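# Lift headset by headband, hold its cable in other gripper

## Task

Using the left arm, hold the headset (not its cable) motionless by its headband. The headset's lowest point must sit roughly a hand's length or more above the table, and no part of it may extend past the table edge. The headband must be pinched between the left fingers with the left gripper commanded fully closed. The left fingers may contact only the headband. Apart from the cable, nothing may touch the headset except the robot's arms; the right arm is allowed to touch it. The cable's plug counts as a separate object, but the cable itself does not. The cat ears belong to the headband; the thin side arms leading down to the ear cups do not. The right gripper must hold the cable firmly, well inside its finger pads rather than at their tips or edges, at a point lower than where the cable exits the ear cup. Between the ear cup and that grip, the cable must be well above the table and may contact only itself, the headset and the arms. If the right arm were removed, no part of the headset may drop more than a little. The cable's free end must not be left hanging below the table top. If that end ever goes well below the table top or far beyond the table edge, whether held or not, the task fails. Declare completion once all of this is true and stays true. Apart from the requested hold, anything that stays in place only because the robot is holding it does not count as done.

## Robot and tools

ROBOT. Two arms, left_arm and right_arm, each ending in a parallel two-finger gripper. Scene frame: origin on the table top between the arms, +z up, +x out over the table; left_arm sits on the +y side. The names do not match the left or right side of any image. Arm bases (scene frame): left_arm at (+0.037, +0.300, 0) m, quat_wxyz (+0.997, 0, 0, +0.074); right_arm at (-0.028, -0.236, 0) m, quat_wxyz (+0.999, 0, 0, -0.051). The fingers point along the gripper's +z axis and close along its y axis. end_effector_position is the point between the pads, about 1 cm short of the fingertips. A wrist camera is mounted on each gripper and has physical bulk. Joint ranges (rad), base to hand: waist -2.618 to 3.054, shoulder 0.000 to 3.142, elbow 0.000 to 3.142, wrist pitch -1.571 to 1.571, wrist yaw -1.571 to 1.571, wrist roll -2.094 to 2.094.

ROW FORMAT. Every command row is one flat list of 16 numbers covering both arms: x, y, z, qw, qx, qy, qz, opening for left_arm, then the same eight for right_arm. x, y, z are an absolute target position in metres and qw..qz an absolute target orientation (w first), both in the scene frame; together they are a pose, not an offset. Opening runs from -1 (closed) to +1 (fully open, 0.094 m). Send both arms' parts even when only one moves.

TOOLS.
execute_actions(actions): a list of up to 15 actions; each action is a list of up to 15 rows, one row per control step (1/30 s). A short action repeats its last row until 15 steps pass. If any target is over 0.6 m from that gripper's current position along any of its own axes, that action is rejected for both arms; a malformed call, or a first action failing this test against the latest reported state, rejects the whole call. An empty list just returns state and images.
move(target, speed, blocking): target is one 16-number row as above; each gripper travels a straight path to its pose, both paths finishing together, lasting 0.5 to 10 s (cut off at 10 s). speed is the path's top speed in m/s, 0.002 to 0.5, default 0.25; turning is capped at twice that in rad/s. Openings are applied at the start. Paths ignore obstacles and the other arm; grippers lag, may stray and may overshoot speed near full reach. Faster contact, or a target set deeper past contact, presses harder. blocking=false returns after 0.5 s while motion continues; until a result shows it ended, use wait or stop before sending more rows or moves.
wait(seconds): 0 to 10; arms hold their last command, a running move continues, and it returns early when that move ends.
stop(): brakes a running move (needs room; fingers keep moving).
zoom_image(camera, region): camera is cam_high, cam_low, cam_left_wrist or cam_right_wrist; region [x0, y0, x1, y1] in pixels, at most 504 by 504.
read_manual(section): only "licences"; no motion.
finished_scene(scene): ends the scene with the given number, irreversibly, after the last command has been held; use it to declare done.

CONTROLLER. Each step the commanded pose is clipped to within 70 mm and 16 degrees of the measured pose, then pursued by damped inverse kinematics, position before orientation. Far targets take several actions; after an action the arm goes no further than its last clipped pose. Joint friction may leave the hand up to about 31 mm off, and tiny requested moves may do nothing. To keep an orientation, repeat the same quaternion rather than copying a drifted reported one. To park an arm, resend its last reported full pose and desired opening every call. The simulation runs on while you reply, holding the last command.

GRIPPING. grip_measured is the finger opening on the command scale (last Joint positions value gives metres); each gripper may read up to about 1 mm off. To hold something, command about 0.03 below grip_measured for a secure grip, less for a lighter one. Pad force is about 50 to 62 N, weaker on parts thinner than about 2 mm.

RESULTS. State line: left_arm: … | right_arm: …, giving each gripper's position and quat_wxyz (printed positions can be slightly wrong at long reach). Hand target lines show the pose each arm is driving toward. Step readings list positions at some steps; HELD with an arm label means that arm's row was partly held back. "pose unreachable" means a clearance check altered or blocked that arm's command. A move adds a "move:" line with its ending (done, off_target, moving, held, fault) and the limits that acted (limits=paced: pose clipped; limits=held: steps blocked, after which the arm may jump faster), plus each gripper's distance to its pose; if only one arm is named, the other finished. MOTOR HOT warns at 75 °C; at 90 °C an arm halts 10 s, and at 100 °C it goes limp and falls; these appear as OVER-TEMPERATURE FAULT lines. FAULT lines mark stops.

CAMERAS. cam_high and cam_low are fixed (504x504); cam_left_wrist and cam_right_wrist are fisheye (616x616) on the grippers. Calibration (intrinsics and world-to-camera transforms) is supplied and may be a few millimetres and degrees off.

AVOID. Arms striking or pressing each other, dropping or slamming things, pushing hard, knocking anything off the table, letting the cable end dangle below the table top, and long loaded holds that overheat motors. Occasional brief tugs on held parts or pushes on loose objects may happen.

Each tool is called after "Emit:" as name(argument=value, ...), one argument or row to a line, values as JSON.

## Session

Emit:
execute_actions(
  actions=[],
)

Scene clock: 0.00 s.
left_arm: end_effector_position=(+0.2312, +0.0938, +0.1038) grip_measured=+1.000 end_effector_quat_wxyz=(-0.067, +0.332, +0.923, -0.185) | right_arm: end_effector_position=(+0.2209, -0.7295, +0.3524) grip_measured=+1.000 end_effector_quat_wxyz=(+0.101, -0.207, +0.825, -0.516)
Joint positions: left_arm=[-0.728  1.636  1.233 -1.214  0.394  0.119  0.094] | right_arm=[-0.992  1.88   2.036 -0.621  0.034 -1.606  0.094]
Joint velocities: left_arm=[ 0.017  0.017 -0.012  0.007 -0.037 -0.095  0.   ] | right_arm=[-0.007 -0.012  0.007 -0.022  0.037 -0.022  0.   ]
Motor temperatures (°C, as the motors report them): left_arm=[18 21 23 22 21 21] | right_arm=[22 23 19 19 21 20]
Hand target (left_arm): +0.231, +0.094, +0.104; -0.067, +0.332, +0.923, -0.185
Hand target (right_arm): +0.221, -0.729, +0.352; +0.101, -0.207, +0.825, -0.516

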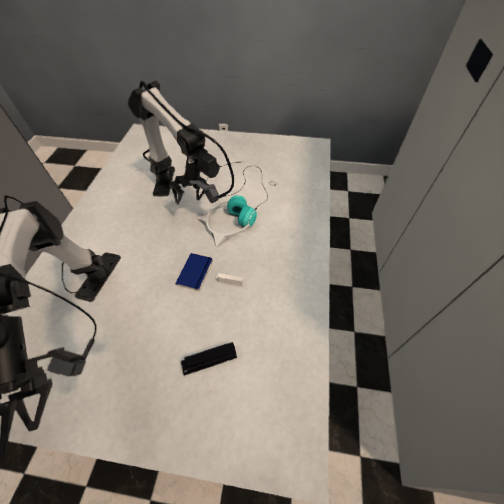

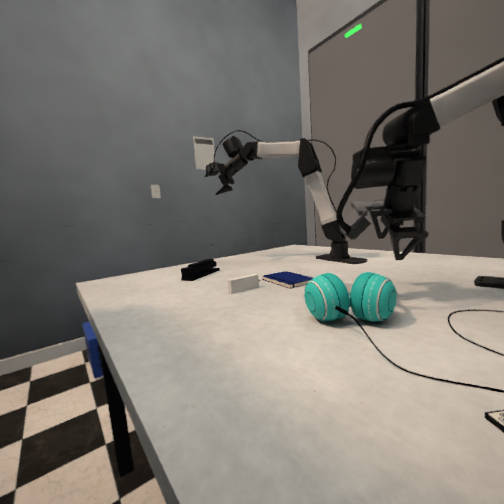

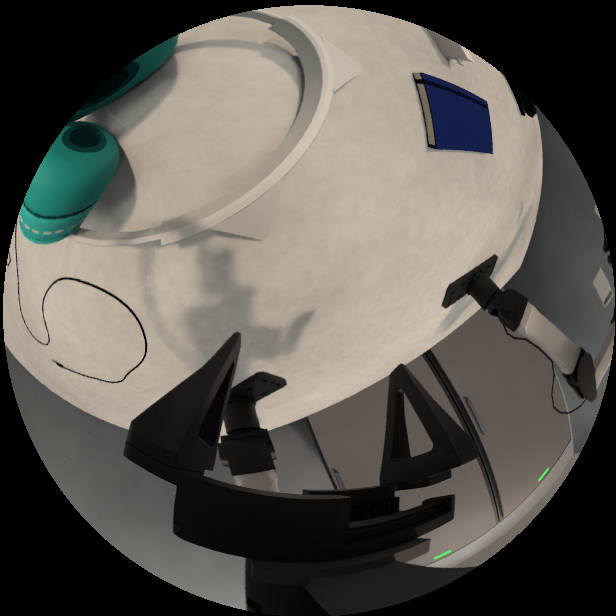

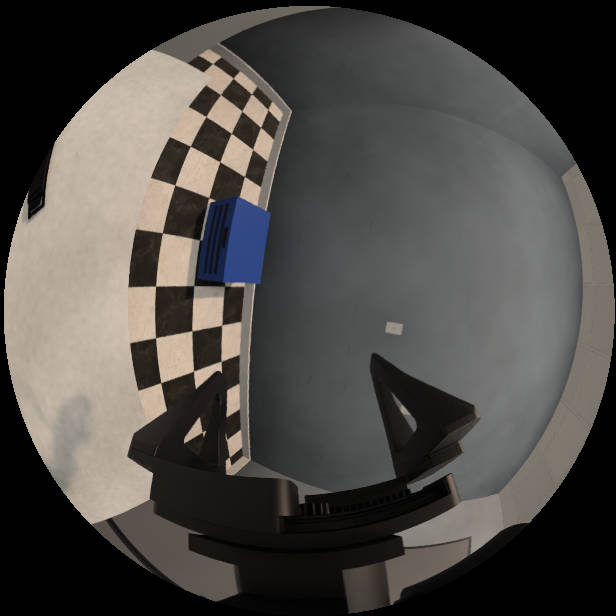

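Emit:
zoom_image(
  camera="cam_high",
  region=[150, 140, 310, 260],
)

Region (150, 140, 310, 260) of cam_high's 504x504 image, scaled by 3.150, with more detail than that image has; it fills the top 378 rows of this view, and the rest is white.

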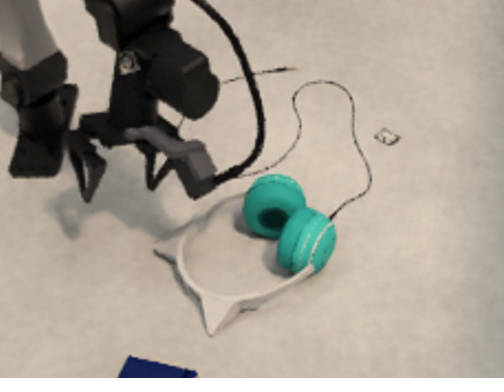

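Emit:
move(
  target=[0.34,0.005,0.08,0,0.415,0.910,0,1,0.2209,-0.7295,0.3524,0.101,-0.207,0.825,-0.516,1],
)

Scene clock: 19.57 s.
left_arm: end_effector_position=(+0.3408, +0.0060, +0.0796) grip_measured=+1.000 end_effector_quat_wxyz=(+0.002, +0.415, +0.910, -0.005) | right_arm: end_effector_position=(+0.2206, -0.7291, +0.3514) grip_measured=+1.000 end_effector_quat_wxyz=(+0.101, -0.207, +0.826, -0.514)
Joint positions: left_arm=[-0.913  2.169  1.905 -1.299  0.008  0.089  0.094] | right_arm=[-0.992  1.88   2.036 -0.625  0.034 -1.606  0.094]
Joint velocities: left_arm=[ 0.002 -0.002 -0.002 -0.081 -0.037  0.007  0.   ] | right_arm=[ 0.007  0.007 -0.007 -0.051 -0.037  0.037  0.   ]
Motor temperatures (°C, as the motors report them): left_arm=[18 24 25 22 22 21] | right_arm=[22 27 22 23 21 20]
Hand target (left_arm): +0.341, +0.006, +0.079; -0.001, +0.415, +0.910, +0.003
Hand target (right_arm): +0.221, -0.729, +0.352; +0.101, -0.207, +0.825, -0.516
Off the commanded pose (left_arm): 0.001 m, 1 deg.
Off the commanded pose (right_arm): 0.001 m, 0 deg.
move: done
camera_calibration (this result's frames):
cam_left_wrist: T_world_to_cam=[[-0.572001, -0.819376, -0.0379323, 0.215218], [-0.628795, 0.408323, 0.661731, 0.189965], [-0.526718, 0.402362, -0.748781, 0.342303], [0, 0, 0, 1]] pos_world=[0.422851, -0.0389524, 0.138767]
cam_right_wrist: T_world_to_cam=[[0.118328, -0.373089, 0.920219, -0.629463], [-0.980999, 0.0995683, 0.166512, 0.268905], [-0.153749, -0.922437, -0.354218, -0.388393], [0, 0, 0, 1]] pos_world=[0.278564, -0.619889, 0.396892]

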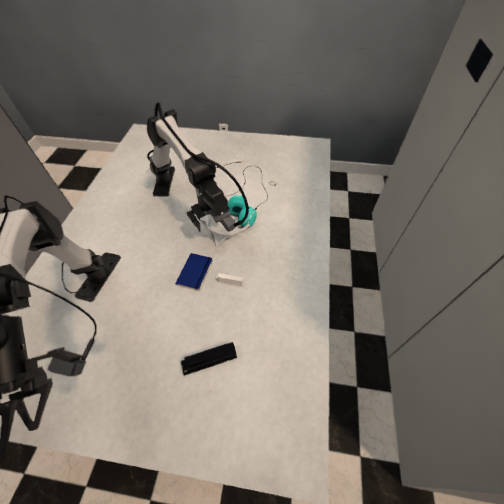

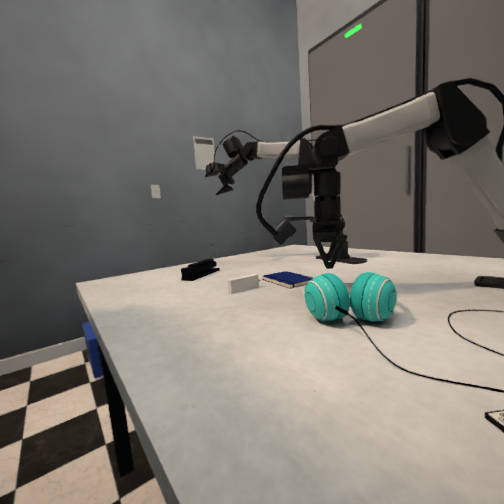

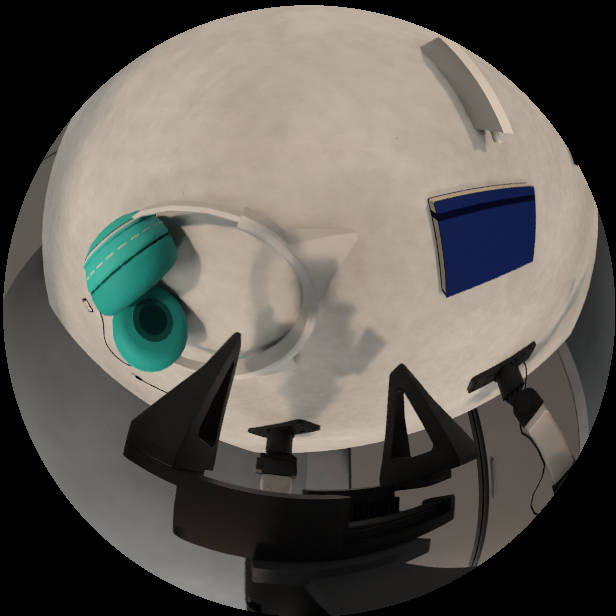

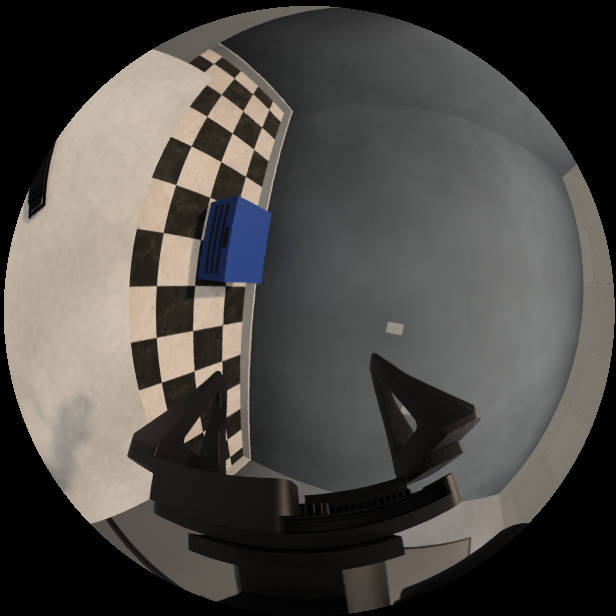

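Emit:
zoom_image(
  camera="cam_high",
  region=[170, 170, 290, 260],
)

Emit:
move(
  target=[0.34,0.005,0.03,0,0.415,0.910,0,1,0.2209,-0.7295,0.3524,0.101,-0.207,0.825,-0.516,1],
  speed=0.1,
)

Region (170, 170, 290, 260) of cam_high's 504x504 image, scaled by 4.200, with more detail than that image has; it fills the top 378 rows of this view, and the rest is white.

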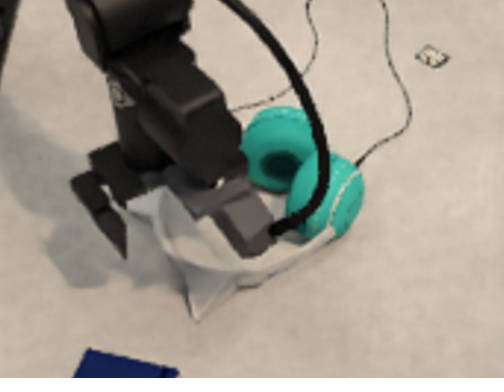

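Scene clock: 29.27 s.
left_arm: end_effector_position=(+0.3415, +0.0056, +0.0389) grip_measured=+1.000 end_effector_quat_wxyz=(+0.004, +0.415, +0.910, -0.005) | right_arm: end_effector_position=(+0.2206, -0.7289, +0.3512) grip_measured=+1.000 end_effector_quat_wxyz=(+0.100, -0.207, +0.827, -0.514)
Joint positions: left_arm=[-0.913  2.188  1.772 -1.145  0.007  0.089  0.094] | right_arm=[-0.992  1.88   2.036 -0.626  0.034 -1.606  0.094]
Joint velocities: left_arm=[ 0.007 -0.002 -0.012 -0.037 -0.095 -0.007  0.   ] | right_arm=[ 0.007  0.002  0.002 -0.051  0.051 -0.11   0.   ]
Motor temperatures (°C, as the motors report them): left_arm=[18 26 27 22 22 21] | right_arm=[22 29 23 24 21 20]
Hand target (left_arm): +0.339, +0.006, +0.030; -0.000, +0.415, +0.910, +0.000
Hand target (right_arm): +0.221, -0.729, +0.352; +0.101, -0.207, +0.825, -0.516
Off the commanded pose (left_arm): 0.009 m, 1 deg.
Off the commanded pose (right_arm): 0.001 m, 0 deg.
move: done
camera_calibration (this result's frames):
cam_left_wrist: T_world_to_cam=[[-0.571888, -0.819421, -0.0386461, 0.213732], [-0.630595, 0.408995, 0.659601, 0.218184], [-0.524684, 0.401588, -0.750622, 0.311817], [0, 0, 0, 1]] pos_world=[0.423422, -0.0393215, 0.0984026]
cam_right_wrist: T_world_to_cam=[[0.118811, -0.374024, 0.919777, -0.629816], [-0.980912, 0.0993987, 0.167128, 0.268519], [-0.153935, -0.922077, -0.355075, -0.387782], [0, 0, 0, 1]] pos_world=[0.278529, -0.619822, 0.396721]

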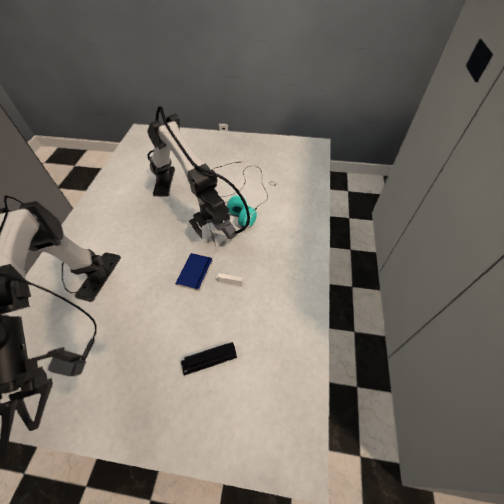

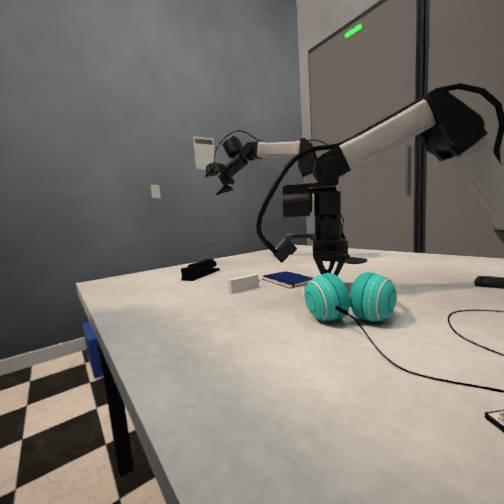

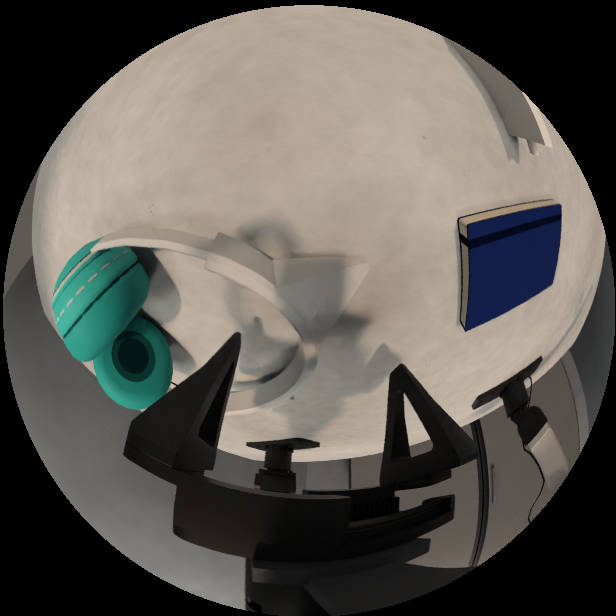

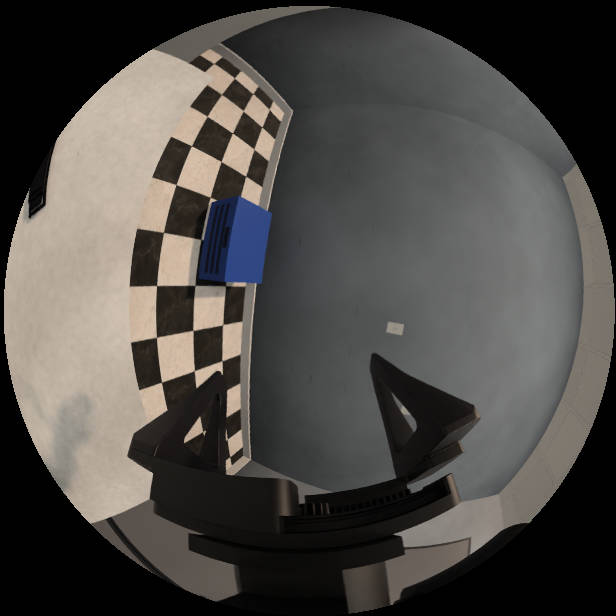

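Emit:
zoom_image(
  camera="cam_high",
  region=[170, 180, 270, 255],
)

Region (170, 180, 270, 255) of cam_high's 504x504 image, scaled by 5.040, with more detail than that image has; it fills the top 378 rows of this view, and the rest is white.

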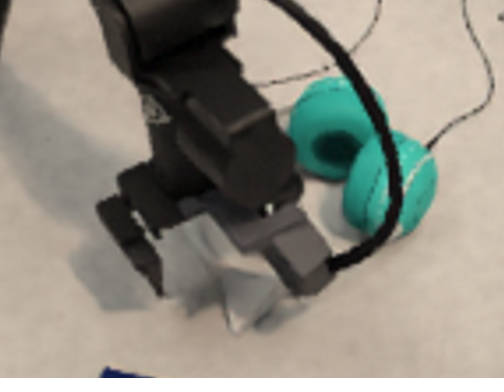

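Emit:
execute_actions(
  actions=[
    [[0.34,0.005,0.015,0,0.415,0.910,0,1,0.2209,-0.7295,0.3524,0.101,-0.207,0.825,-0.516,1]],
    [[0.34,0.005,0.015,0,0.415,0.910,0,1,0.2209,-0.7295,0.3524,0.101,-0.207,0.825,-0.516,1]],
    [[0.34,0.005,0.015,0,0.415,0.910,0,-1,0.2209,-0.7295,0.3524,0.101,-0.207,0.825,-0.516,1]],
    [[0.34,0.005,0.015,0,0.415,0.910,0,-1,0.2209,-0.7295,0.3524,0.101,-0.207,0.825,-0.516,1]],
  ],
)

Scene clock: 39.13 s.
left_arm: end_effector_position=(+0.3449, +0.0059, +0.0242) grip_measured=-0.801 end_effector_quat_wxyz=(+0.010, +0.411, +0.911, +0.002) | right_arm: end_effector_position=(+0.2206, -0.7289, +0.3512) grip_measured=+1.000 end_effector_quat_wxyz=(+0.100, -0.207, +0.827, -0.514)
Joint positions: left_arm=[-0.914  2.202  1.736 -1.088 -0.011  0.081  0.009] | right_arm=[-0.992  1.88   2.036 -0.626  0.034 -1.606  0.094]
Joint velocities: left_arm=[-0.012 -0.017 -0.012 -0.037 -0.037 -0.037  0.   ] | right_arm=[-0.022  0.002  0.002 -0.022  0.007 -0.022  0.   ]
Motor temperatures (°C, as the motors report them): left_arm=[18 29 27 23 22 21] | right_arm=[22 30 23 25 21 20]
Hand target (left_arm): +0.340, +0.005, +0.015; -0.000, +0.415, +0.910, -0.000
Hand target (right_arm): +0.221, -0.729, +0.352; +0.101, -0.207, +0.825, -0.516
Off the commanded pose (left_arm): 0.011 m, 1 deg.
Off the commanded pose (right_arm): 0.001 m, 0 deg.
Step readings (end_effector_position; steps 1 to 15: 1st action; 16 to 30: 2nd action; 31 to 45: 3rd action; 46 to 60: 4th action):
0: left_arm (+0.3418, +0.0053, +0.0390) | right_arm (+0.2206, -0.7289, +0.3512)
1: left_arm (+0.3420, +0.0051, +0.0373) | right_arm (+0.2206, -0.7289, +0.3512)
2: left_arm (+0.3422, +0.0049, +0.0356) | right_arm (+0.2206, -0.7289, +0.3512)
4: left_arm (+0.3410, +0.0060, +0.0299) | right_arm (+0.2206, -0.7289, +0.3512)
8: left_arm (+0.3402, +0.0069, +0.0234) | right_arm (+0.2206, -0.7289, +0.3512)
15: left_arm (+0.3418, +0.0053, +0.0233) | right_arm (+0.2206, -0.7289, +0.3512)
16: left_arm (+0.3419, +0.0052, +0.0233) | right_arm (+0.2206, -0.7289, +0.3512)
17: left_arm (+0.3419, +0.0052, +0.0233) | right_arm (+0.2206, -0.7289, +0.3512)
19: left_arm (+0.3420, +0.0051, +0.0233) | right_arm (+0.2206, -0.7289, +0.3512)
23: left_arm (+0.3420, +0.0051, +0.0233) | right_arm (+0.2206, -0.7289, +0.3512)
30: left_arm (+0.3420, +0.0051, +0.0233) | right_arm (+0.2206, -0.7289, +0.3512)
31: left_arm (+0.3421, +0.0050, +0.0233) | right_arm (+0.2206, -0.7289, +0.3512)
32: left_arm (+0.3421, +0.0050, +0.0233) | right_arm (+0.2206, -0.7289, +0.3512)
34: left_arm (+0.3421, +0.0050, +0.0233) | right_arm (+0.2206, -0.7289, +0.3512)
38: left_arm (+0.3415, +0.0079, +0.0237) | right_arm (+0.2206, -0.7289, +0.3512)
45: left_arm (+0.3449, +0.0059, +0.0242) | right_arm (+0.2206, -0.7289, +0.3512)
46: left_arm (+0.3449, +0.0059, +0.0242) | right_arm (+0.2206, -0.7289, +0.3512)
47: left_arm (+0.3449, +0.0059, +0.0242) | right_arm (+0.2206, -0.7289, +0.3512)
49: left_arm (+0.3449, +0.0059, +0.0242) | right_arm (+0.2206, -0.7289, +0.3512)
53: left_arm (+0.3449, +0.0059, +0.0242) | right_arm (+0.2206, -0.7289, +0.3512)
60: end_effector_position above
camera_calibration (this result's frames):
cam_left_wrist: T_world_to_cam=[[-0.565254, -0.823069, -0.0551781, 0.213508], [-0.644642, 0.399001, 0.6521, 0.235006], [-0.514708, 0.404173, -0.756122, 0.29912], [0, 0, 0, 1]] pos_world=[0.426141, -0.0389322, 0.0847043]
cam_right_wrist: T_world_to_cam=[[0.118811, -0.374024, 0.919777, -0.629816], [-0.980912, 0.0993987, 0.167128, 0.268519], [-0.153935, -0.922077, -0.355075, -0.387782], [0, 0, 0, 1]] pos_world=[0.278529, -0.619822, 0.396721]

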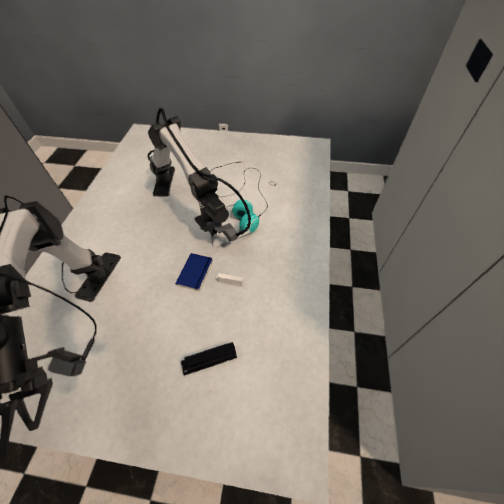

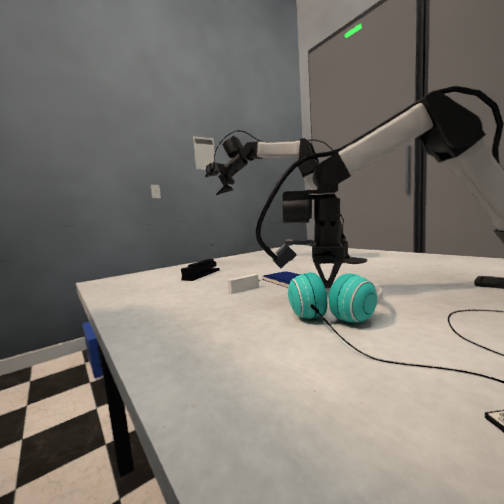

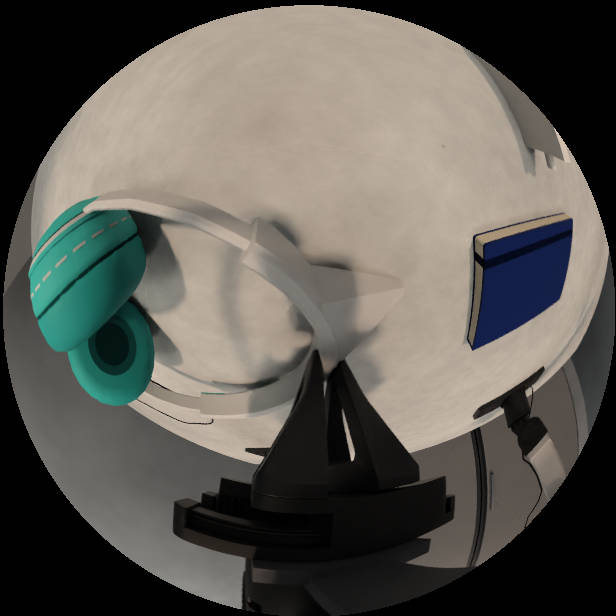

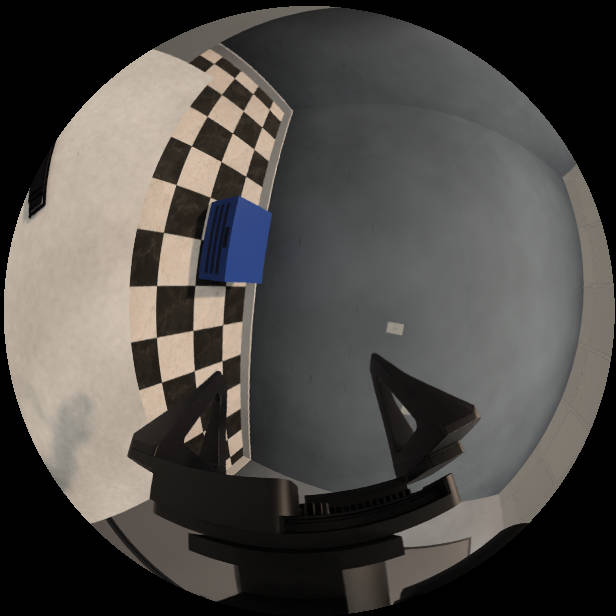

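Emit:
move(
  target=[0.34,0.005,0.30,0,0.415,0.910,0,-1,0.2209,-0.7295,0.3524,0.101,-0.207,0.825,-0.516,1],
  speed=0.15,
)

Scene clock: 46.60 s.
left_arm: end_effector_position=(+0.3427, -0.0006, +0.2848) grip_measured=-0.832 end_effector_quat_wxyz=(+0.192, +0.400, +0.893, -0.083) | right_arm: end_effector_position=(+0.2205, -0.7288, +0.3509) grip_measured=+1.000 end_effector_quat_wxyz=(+0.100, -0.207, +0.827, -0.513)
Joint positions: left_arm=[-0.914  2.     2.425 -1.575  0.026  0.07   0.008] | right_arm=[-0.992  1.88   2.036 -0.627  0.034 -1.606  0.094]
Joint velocities: left_arm=[-0.002  0.012  0.002 -0.022  0.066  0.051 -0.   ] | right_arm=[-0.002  0.002 -0.017 -0.007  0.037 -0.051  0.   ]
Motor temperatures (°C, as the motors report them): left_arm=[18 30 27 23 22 21] | right_arm=[22 31 24 25 21 20]
Hand target (left_arm): +0.343, +0.002, +0.298; +0.211, +0.399, +0.888, -0.084
Hand target (right_arm): +0.221, -0.730, +0.352; +0.101, -0.207, +0.825, -0.516
Off the commanded pose (left_arm): 0.016 m, 24 deg; orientation clipped at the last step of the last action.
Off the commanded pose (right_arm): 0.002 m, 0 deg.
joint sent to its limit (left arm) — the command would take joint 4 (wrist pitch) past its lower limit, so that joint was sent only as far as its limit.
move: off_target (left_arm); limits=paced
camera_calibration (this result's frames):
cam_left_wrist: T_world_to_cam=[[-0.561901, -0.825633, 0.0509764, 0.189889], [-0.775722, 0.547329, 0.314145, 0.207522], [-0.287269, 0.136975, -0.948005, 0.474147], [0, 0, 0, 1]] pos_world=[0.403886, -0.0217503, 0.374622]
cam_right_wrist: T_world_to_cam=[[0.119455, -0.375271, 0.919186, -0.630286], [-0.980795, 0.0991715, 0.16795, 0.268004], [-0.154184, -0.921595, -0.356217, -0.386967], [0, 0, 0, 1]] pos_world=[0.278483, -0.619733, 0.396494]

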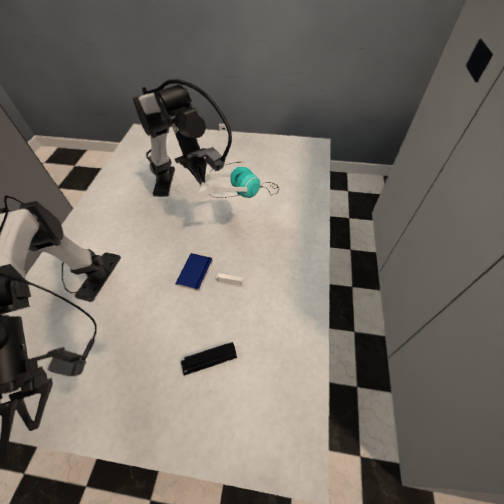

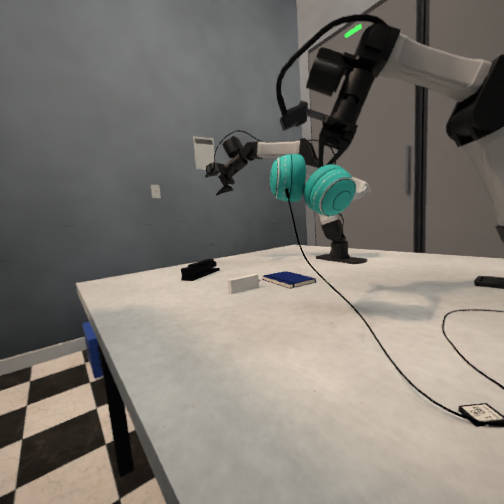

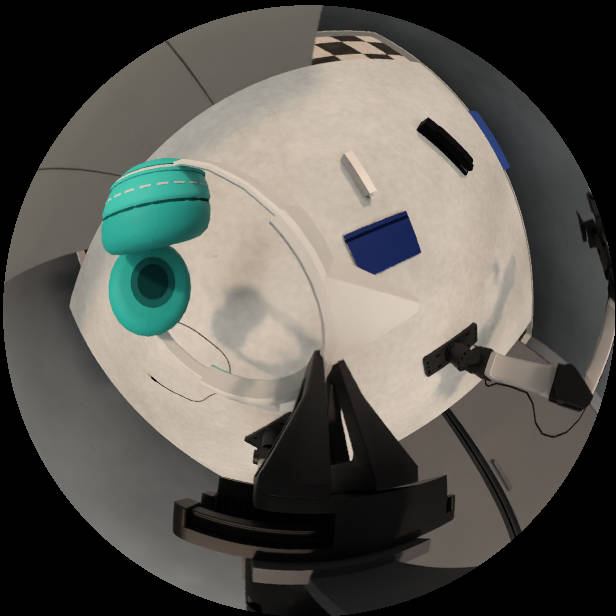

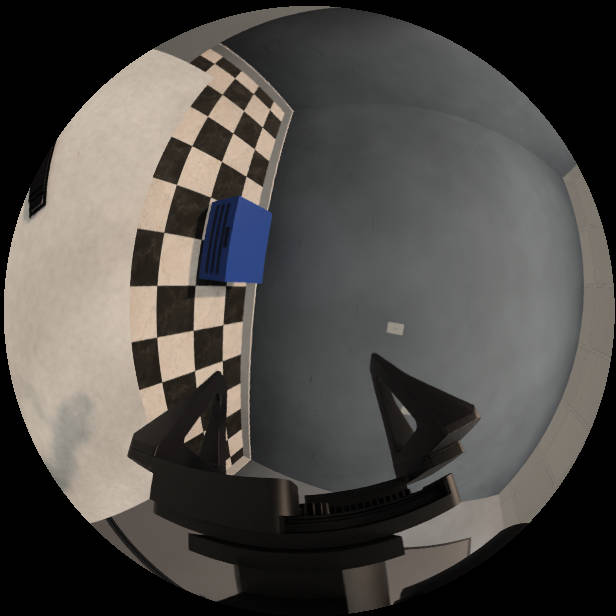

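Emit:
zoom_image(
  camera="cam_high",
  region=[180, 130, 300, 220],
)

Region (180, 130, 300, 220) of cam_high's 504x504 image, scaled by 4.200, with more detail than that image has; it fills the top 378 rows of this view, and the rest is white.

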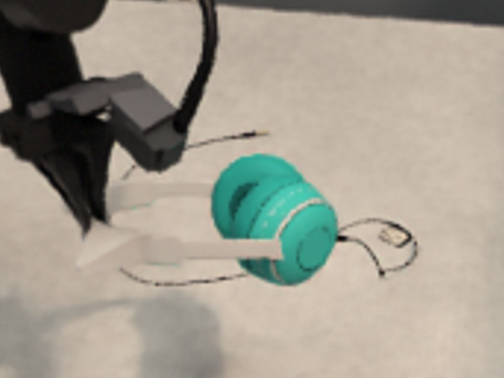

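Emit:
move(
  target=[0.28,-0.03,0.34,0.2,0.4,0.89,-0.084,-1,0.25,-0.15,0.2,0.690,-0.153,0.690,0.153,1],
  speed=0.2,
)

Scene clock: 73.43 s.
left_arm: end_effector_position=(+0.2818, -0.0374, +0.3175) grip_measured=-0.832 end_effector_quat_wxyz=(+0.222, +0.395, +0.884, -0.116) | right_arm: end_effector_position=(+0.2553, -0.1527, +0.2049) grip_measured=+1.000 end_effector_quat_wxyz=(+0.688, -0.154, +0.692, +0.153)
Joint positions: left_arm=[-1.101  1.931  2.441 -1.575 -0.025 -0.107  0.008] | right_arm=[ 0.182  0.655  0.142  0.507 -0.356 -0.002  0.094]
Joint velocities: left_arm=[-0.007  0.002 -0.007  0.037 -0.007 -0.007 -0.   ] | right_arm=[-0.012 -0.032 -0.002 -0.022  0.037 -0.022  0.   ]
Motor temperatures (°C, as the motors report them): left_arm=[18 33 30 24 22 21] | right_arm=[22 32 25 26 21 20]
Hand target (left_arm): +0.280, -0.030, +0.339; +0.256, +0.394, +0.876, -0.115
Hand target (right_arm): +0.255, -0.151, +0.200; +0.687, -0.153, +0.693, +0.155
Off the commanded pose (left_arm): 0.024 m, 5 deg.
Off the commanded pose (right_arm): 0.008 m, 0 deg.
joint sent to its limit (left arm) — the command would take joint 4 (wrist pitch) past its lower limit, so that joint was sent only as far as its limit.
move: off_target (left_arm)
camera_calibration (this result's frames):
cam_left_wrist: T_world_to_cam=[[-0.568983, -0.815584, 0.105269, 0.108693], [-0.780846, 0.575975, 0.241934, 0.195551], [-0.25795, 0.055458, -0.964565, 0.486696], [0, 0, 0, 1]] pos_world=[0.340083, -0.0509755, 0.410697]
cam_right_wrist: T_world_to_cam=[[0.356856, -0.928483, -0.102824, -0.219706], [-0.534772, -0.112796, -0.837434, 0.32929], [0.765946, 0.353831, -0.536779, 0.0942192], [0, 0, 0, 1]] pos_world=[0.182332, -0.200189, 0.303743]

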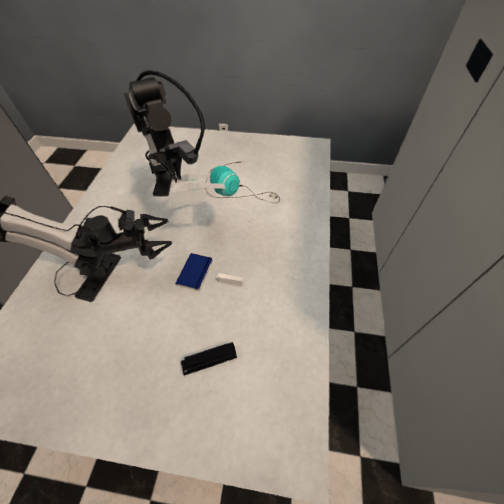

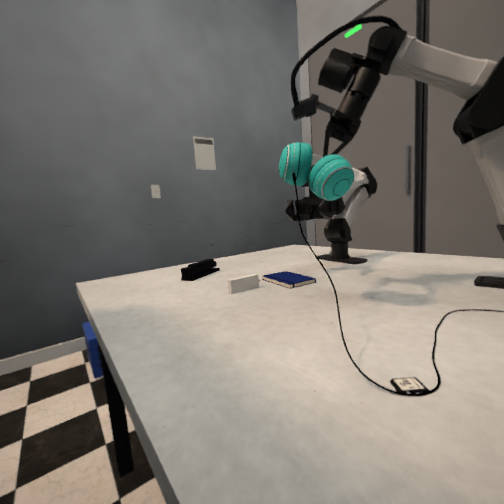

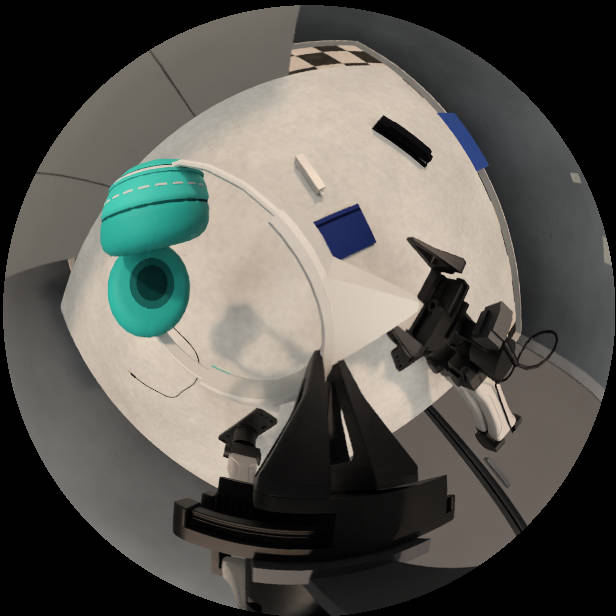

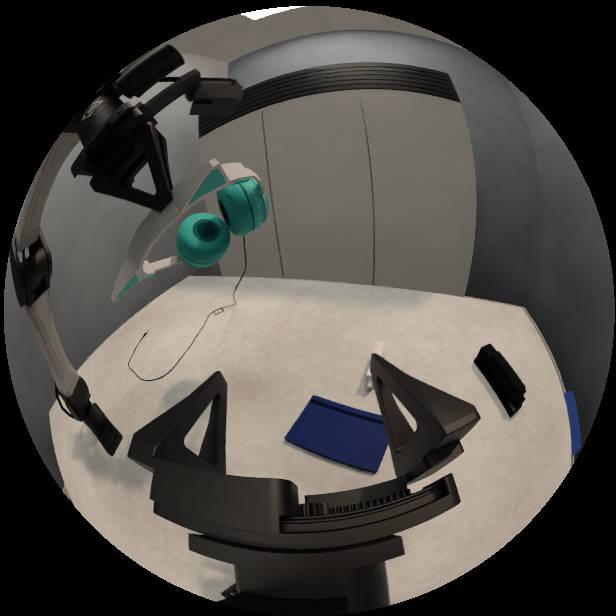

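Emit:
move(
  target=[0.28,-0.03,0.34,0.2,0.4,0.89,-0.084,-1,0.40,-0.02,0.17,0.690,-0.153,0.690,0.153,1],
  speed=0.15,
)

Scene clock: 78.73 s.
left_arm: end_effector_position=(+0.2796, -0.0362, +0.3219) grip_measured=-0.832 end_effector_quat_wxyz=(+0.225, +0.392, +0.884, -0.122) | right_arm: end_effector_position=(+0.3966, -0.0254, +0.1559) grip_measured=+1.000 end_effector_quat_wxyz=(+0.674, -0.158, +0.706, +0.148)
Joint positions: left_arm=[-1.101  1.92   2.441 -1.575 -0.019 -0.114  0.008] | right_arm=[ 0.575  1.795  0.617  1.132  0.036 -0.002  0.094]
Joint velocities: left_arm=[ 0.002 -0.017  0.002 -0.022 -0.037 -0.037  0.   ] | right_arm=[-0.012 -0.002 -0.007 -0.022  0.007 -0.037  0.   ]
Motor temperatures (°C, as the motors report them): left_arm=[18 33 30 25 22 21] | right_arm=[22 31 25 27 21 20]
Hand target (left_arm): +0.280, -0.030, +0.339; +0.254, +0.394, +0.876, -0.118
Hand target (right_arm): +0.401, -0.021, +0.169; +0.690, -0.153, +0.691, +0.153
Off the commanded pose (left_arm): 0.019 m, 5 deg.
Off the commanded pose (right_arm): 0.015 m, 3 deg.
joint sent to its limit (left arm) — the command would take joint 4 (wrist pitch) past its lower limit, so that joint was sent only as far as its limit.
move: off_target (left_arm, right_arm)
camera_calibration (this result's frames):
cam_left_wrist: T_world_to_cam=[[-0.567049, -0.815359, 0.116808, 0.103768], [-0.782118, 0.577473, 0.234129, 0.195009], [-0.258353, 0.041405, -0.965163, 0.490066], [0, 0, 0, 1]] pos_world=[0.337972, -0.0482948, 0.415216]
cam_right_wrist: T_world_to_cam=[[0.353325, -0.930514, -0.0964642, -0.156682], [-0.564392, -0.129791, -0.81524, 0.386054], [0.746072, 0.342488, -0.571033, -0.0724753], [0, 0, 0, 1]] pos_world=[0.327317, -0.0708664, 0.258227]

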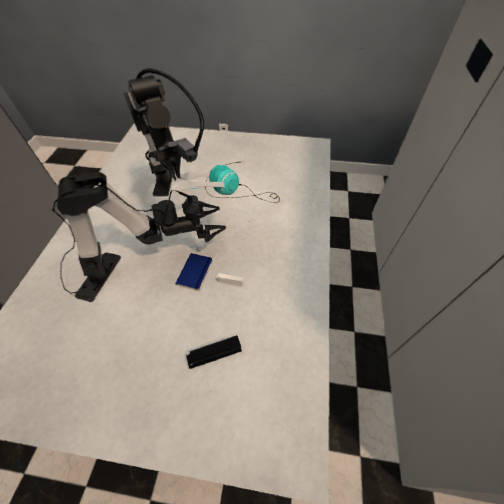

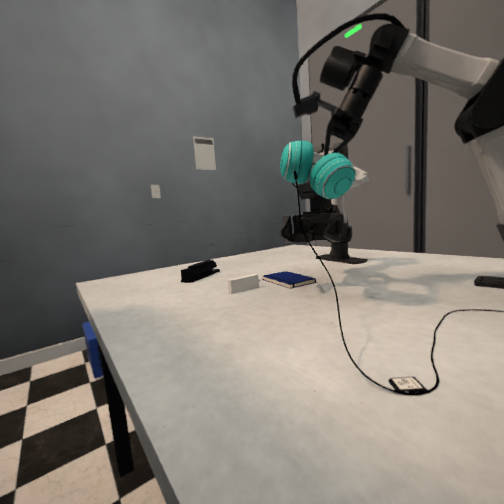

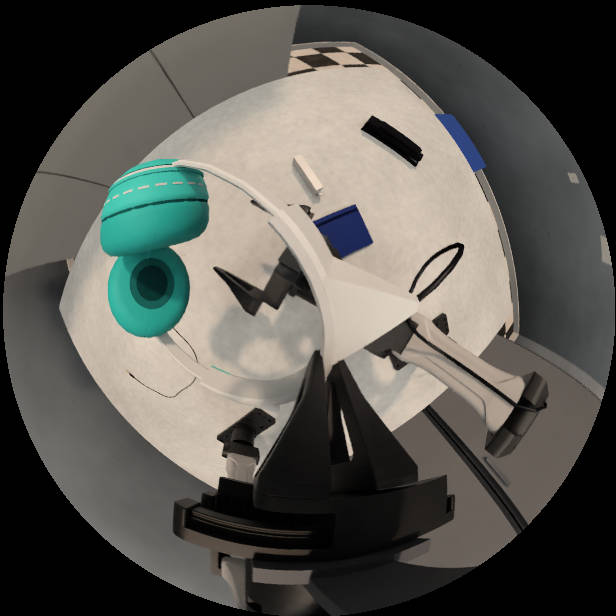

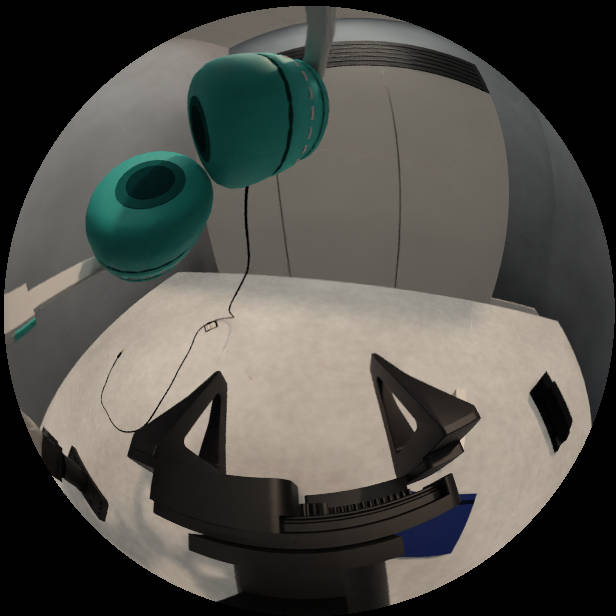

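Emit:
move(
  target=[0.28,-0.03,0.34,0.2,0.4,0.89,-0.084,-1,0.465,0.023,0.18,0.690,-0.153,0.690,0.153,1],
  speed=0.1,
)

Scene clock: 90.10 s.
left_arm: end_effector_position=(+0.2861, -0.0314, +0.3222) grip_measured=-0.833 end_effector_quat_wxyz=(+0.236, +0.385, +0.886, -0.103) | right_arm: end_effector_position=(+0.4594, +0.0197, +0.1792) grip_measured=+1.000 end_effector_quat_wxyz=(+0.691, -0.156, +0.688, +0.156)
Joint positions: left_arm=[-1.101  1.92   2.441 -1.575 -0.066 -0.117  0.008] | right_arm=[ 0.602  1.98   0.959  1.024  0.056 -0.002  0.094]
Joint velocities: left_arm=[-0.007 -0.002  0.012  0.051  0.022 -0.066  0.001] | right_arm=[ 0.012 -0.012  0.007 -0.051  0.007 -0.007  0.   ]
Motor temperatures (°C, as the motors report them): left_arm=[18 34 31 25 22 21] | right_arm=[22 31 26 28 21 20]
Hand target (left_arm): +0.280, -0.030, +0.339; +0.255, +0.395, +0.875, -0.116
Hand target (right_arm): +0.465, +0.022, +0.180; +0.690, -0.153, +0.690, +0.153
Off the commanded pose (left_arm): 0.019 m, 5 deg.
Off the commanded pose (right_arm): 0.006 m, 1 deg.
joint sent to its limit (left arm) — the command would take joint 4 (wrist pitch) past its lower limit, so that joint was sent only as far as its limit.
move: off_target (left_arm)
camera_calibration (this result's frames):
cam_left_wrist: T_world_to_cam=[[-0.548775, -0.832138, 0.0799522, 0.1175], [-0.804201, 0.551615, 0.221319, 0.206883], [-0.228271, 0.0571567, -0.971918, 0.485907], [0, 0, 0, 1]] pos_world=[0.341775, -0.0441165, 0.41708]
cam_right_wrist: T_world_to_cam=[[0.364873, -0.925456, -0.101976, -0.139033], [-0.52612, -0.114577, -0.842657, 0.4334], [0.768157, 0.361114, -0.528707, -0.139569], [0, 0, 0, 1]] pos_world=[0.385961, -0.028611, 0.277239]

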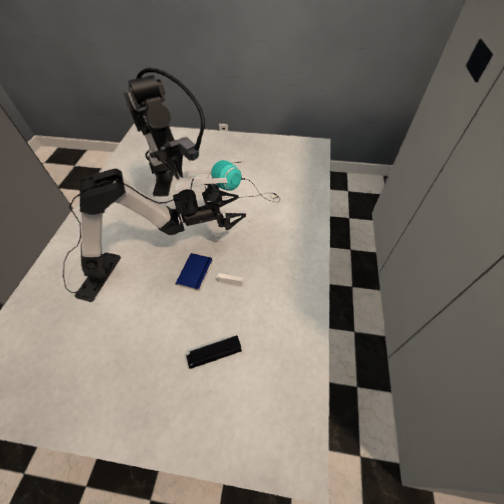

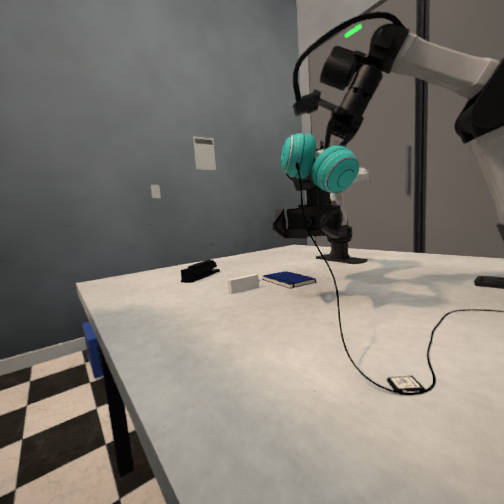

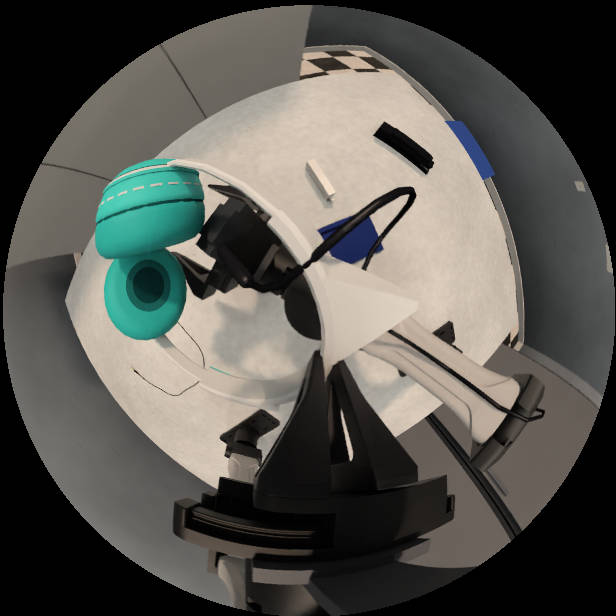

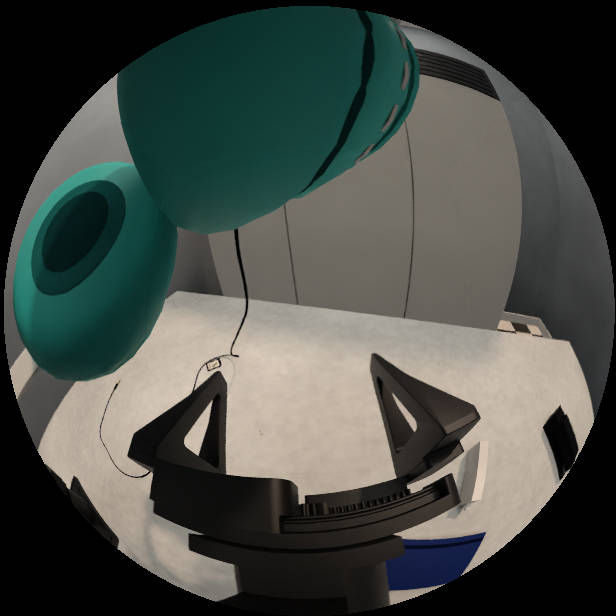

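Emit:
move(
  target=[0.28,-0.03,0.34,0.2,0.4,0.89,-0.084,-1,0.47,0.055,0.15,0.690,-0.153,0.690,0.153,1],
  speed=0.1,
)

Scene clock: 97.63 s.
left_arm: end_effector_position=(+0.2835, -0.0333, +0.3220) grip_measured=-0.833 end_effector_quat_wxyz=(+0.232, +0.387, +0.886, -0.111) | right_arm: end_effector_position=(+0.4660, +0.0492, +0.1333) grip_measured=+1.000 end_effector_quat_wxyz=(+0.672, -0.160, +0.708, +0.146)
Joint positions: left_arm=[-1.101  1.92   2.441 -1.575 -0.047 -0.119  0.008] | right_arm=[ 0.663  2.13   1.034  1.041  0.125 -0.001  0.094]
Joint velocities: left_arm=[-0.007 -0.007 -0.017 -0.051  0.051 -0.066 -0.002] | right_arm=[-0.007  0.002 -0.017  0.022 -0.022 -0.007  0.   ]
Motor temperatures (°C, as the motors report them): left_arm=[18 34 31 25 22 21] | right_arm=[22 31 27 28 21 20]
Hand target (left_arm): +0.280, -0.030, +0.339; +0.255, +0.394, +0.875, -0.116
Hand target (right_arm): +0.470, +0.055, +0.150; +0.690, -0.153, +0.690, +0.153
Off the commanded pose (left_arm): 0.019 m, 5 deg.
Off the commanded pose (right_arm): 0.018 m, 3 deg.
joint sent to its limit (left arm) — the command would take joint 4 (wrist pitch) past its lower limit, so that joint was sent only as far as its limit.
move: off_target (left_arm, right_arm)
camera_calibration (this result's frames):
cam_left_wrist: T_world_to_cam=[[-0.553974, -0.826948, 0.0962777, 0.110828], [-0.796687, 0.560134, 0.227025, 0.202217], [-0.241666, 0.0490628, -0.969118, 0.487891], [0, 0, 0, 1]] pos_world=[0.340406, -0.0455565, 0.416245]
cam_right_wrist: T_world_to_cam=[[0.351792, -0.931561, -0.0918472, -0.113824], [-0.569031, -0.134909, -0.811174, 0.418298], [0.743267, 0.337628, -0.577547, -0.160323], [0, 0, 0, 1]] pos_world=[0.397229, 0.00452772, 0.236264]

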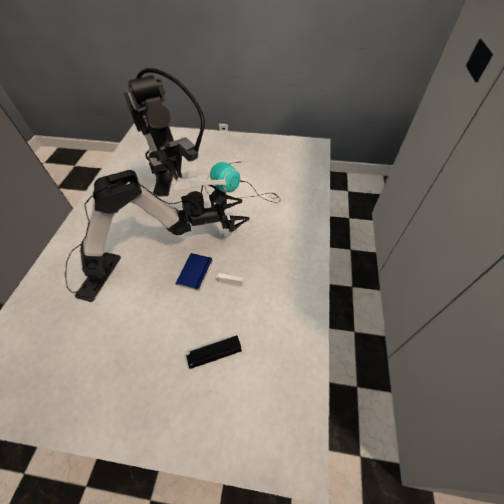

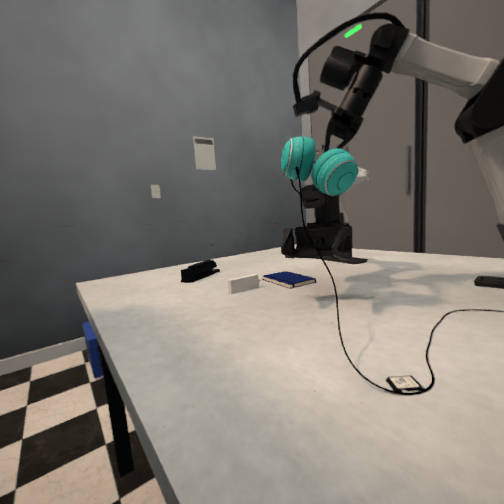

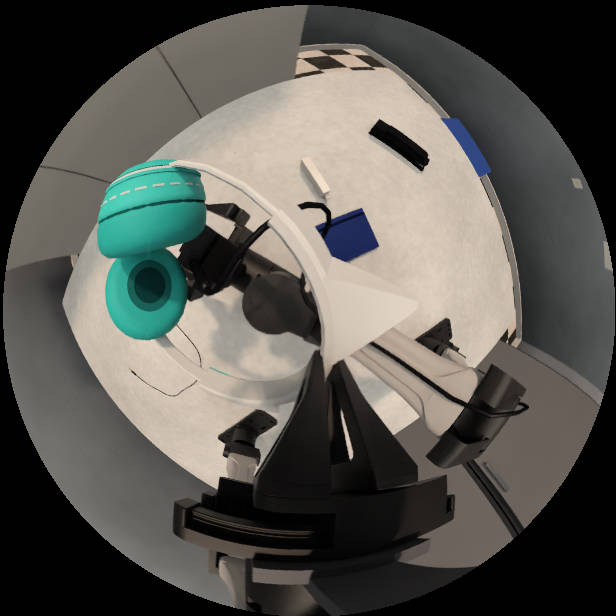

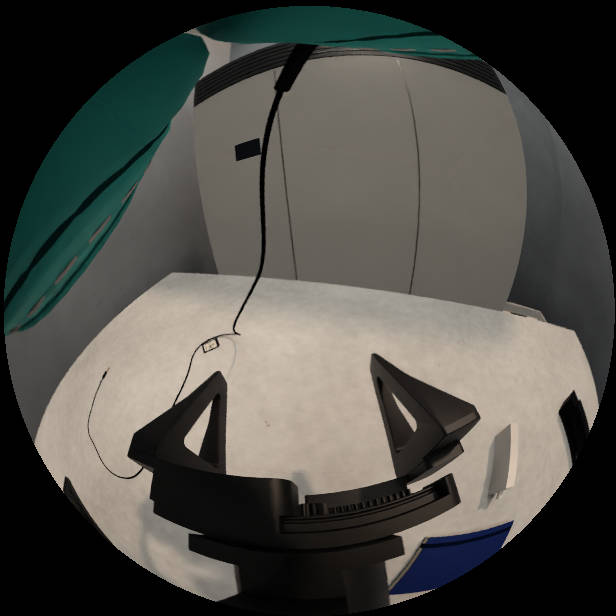

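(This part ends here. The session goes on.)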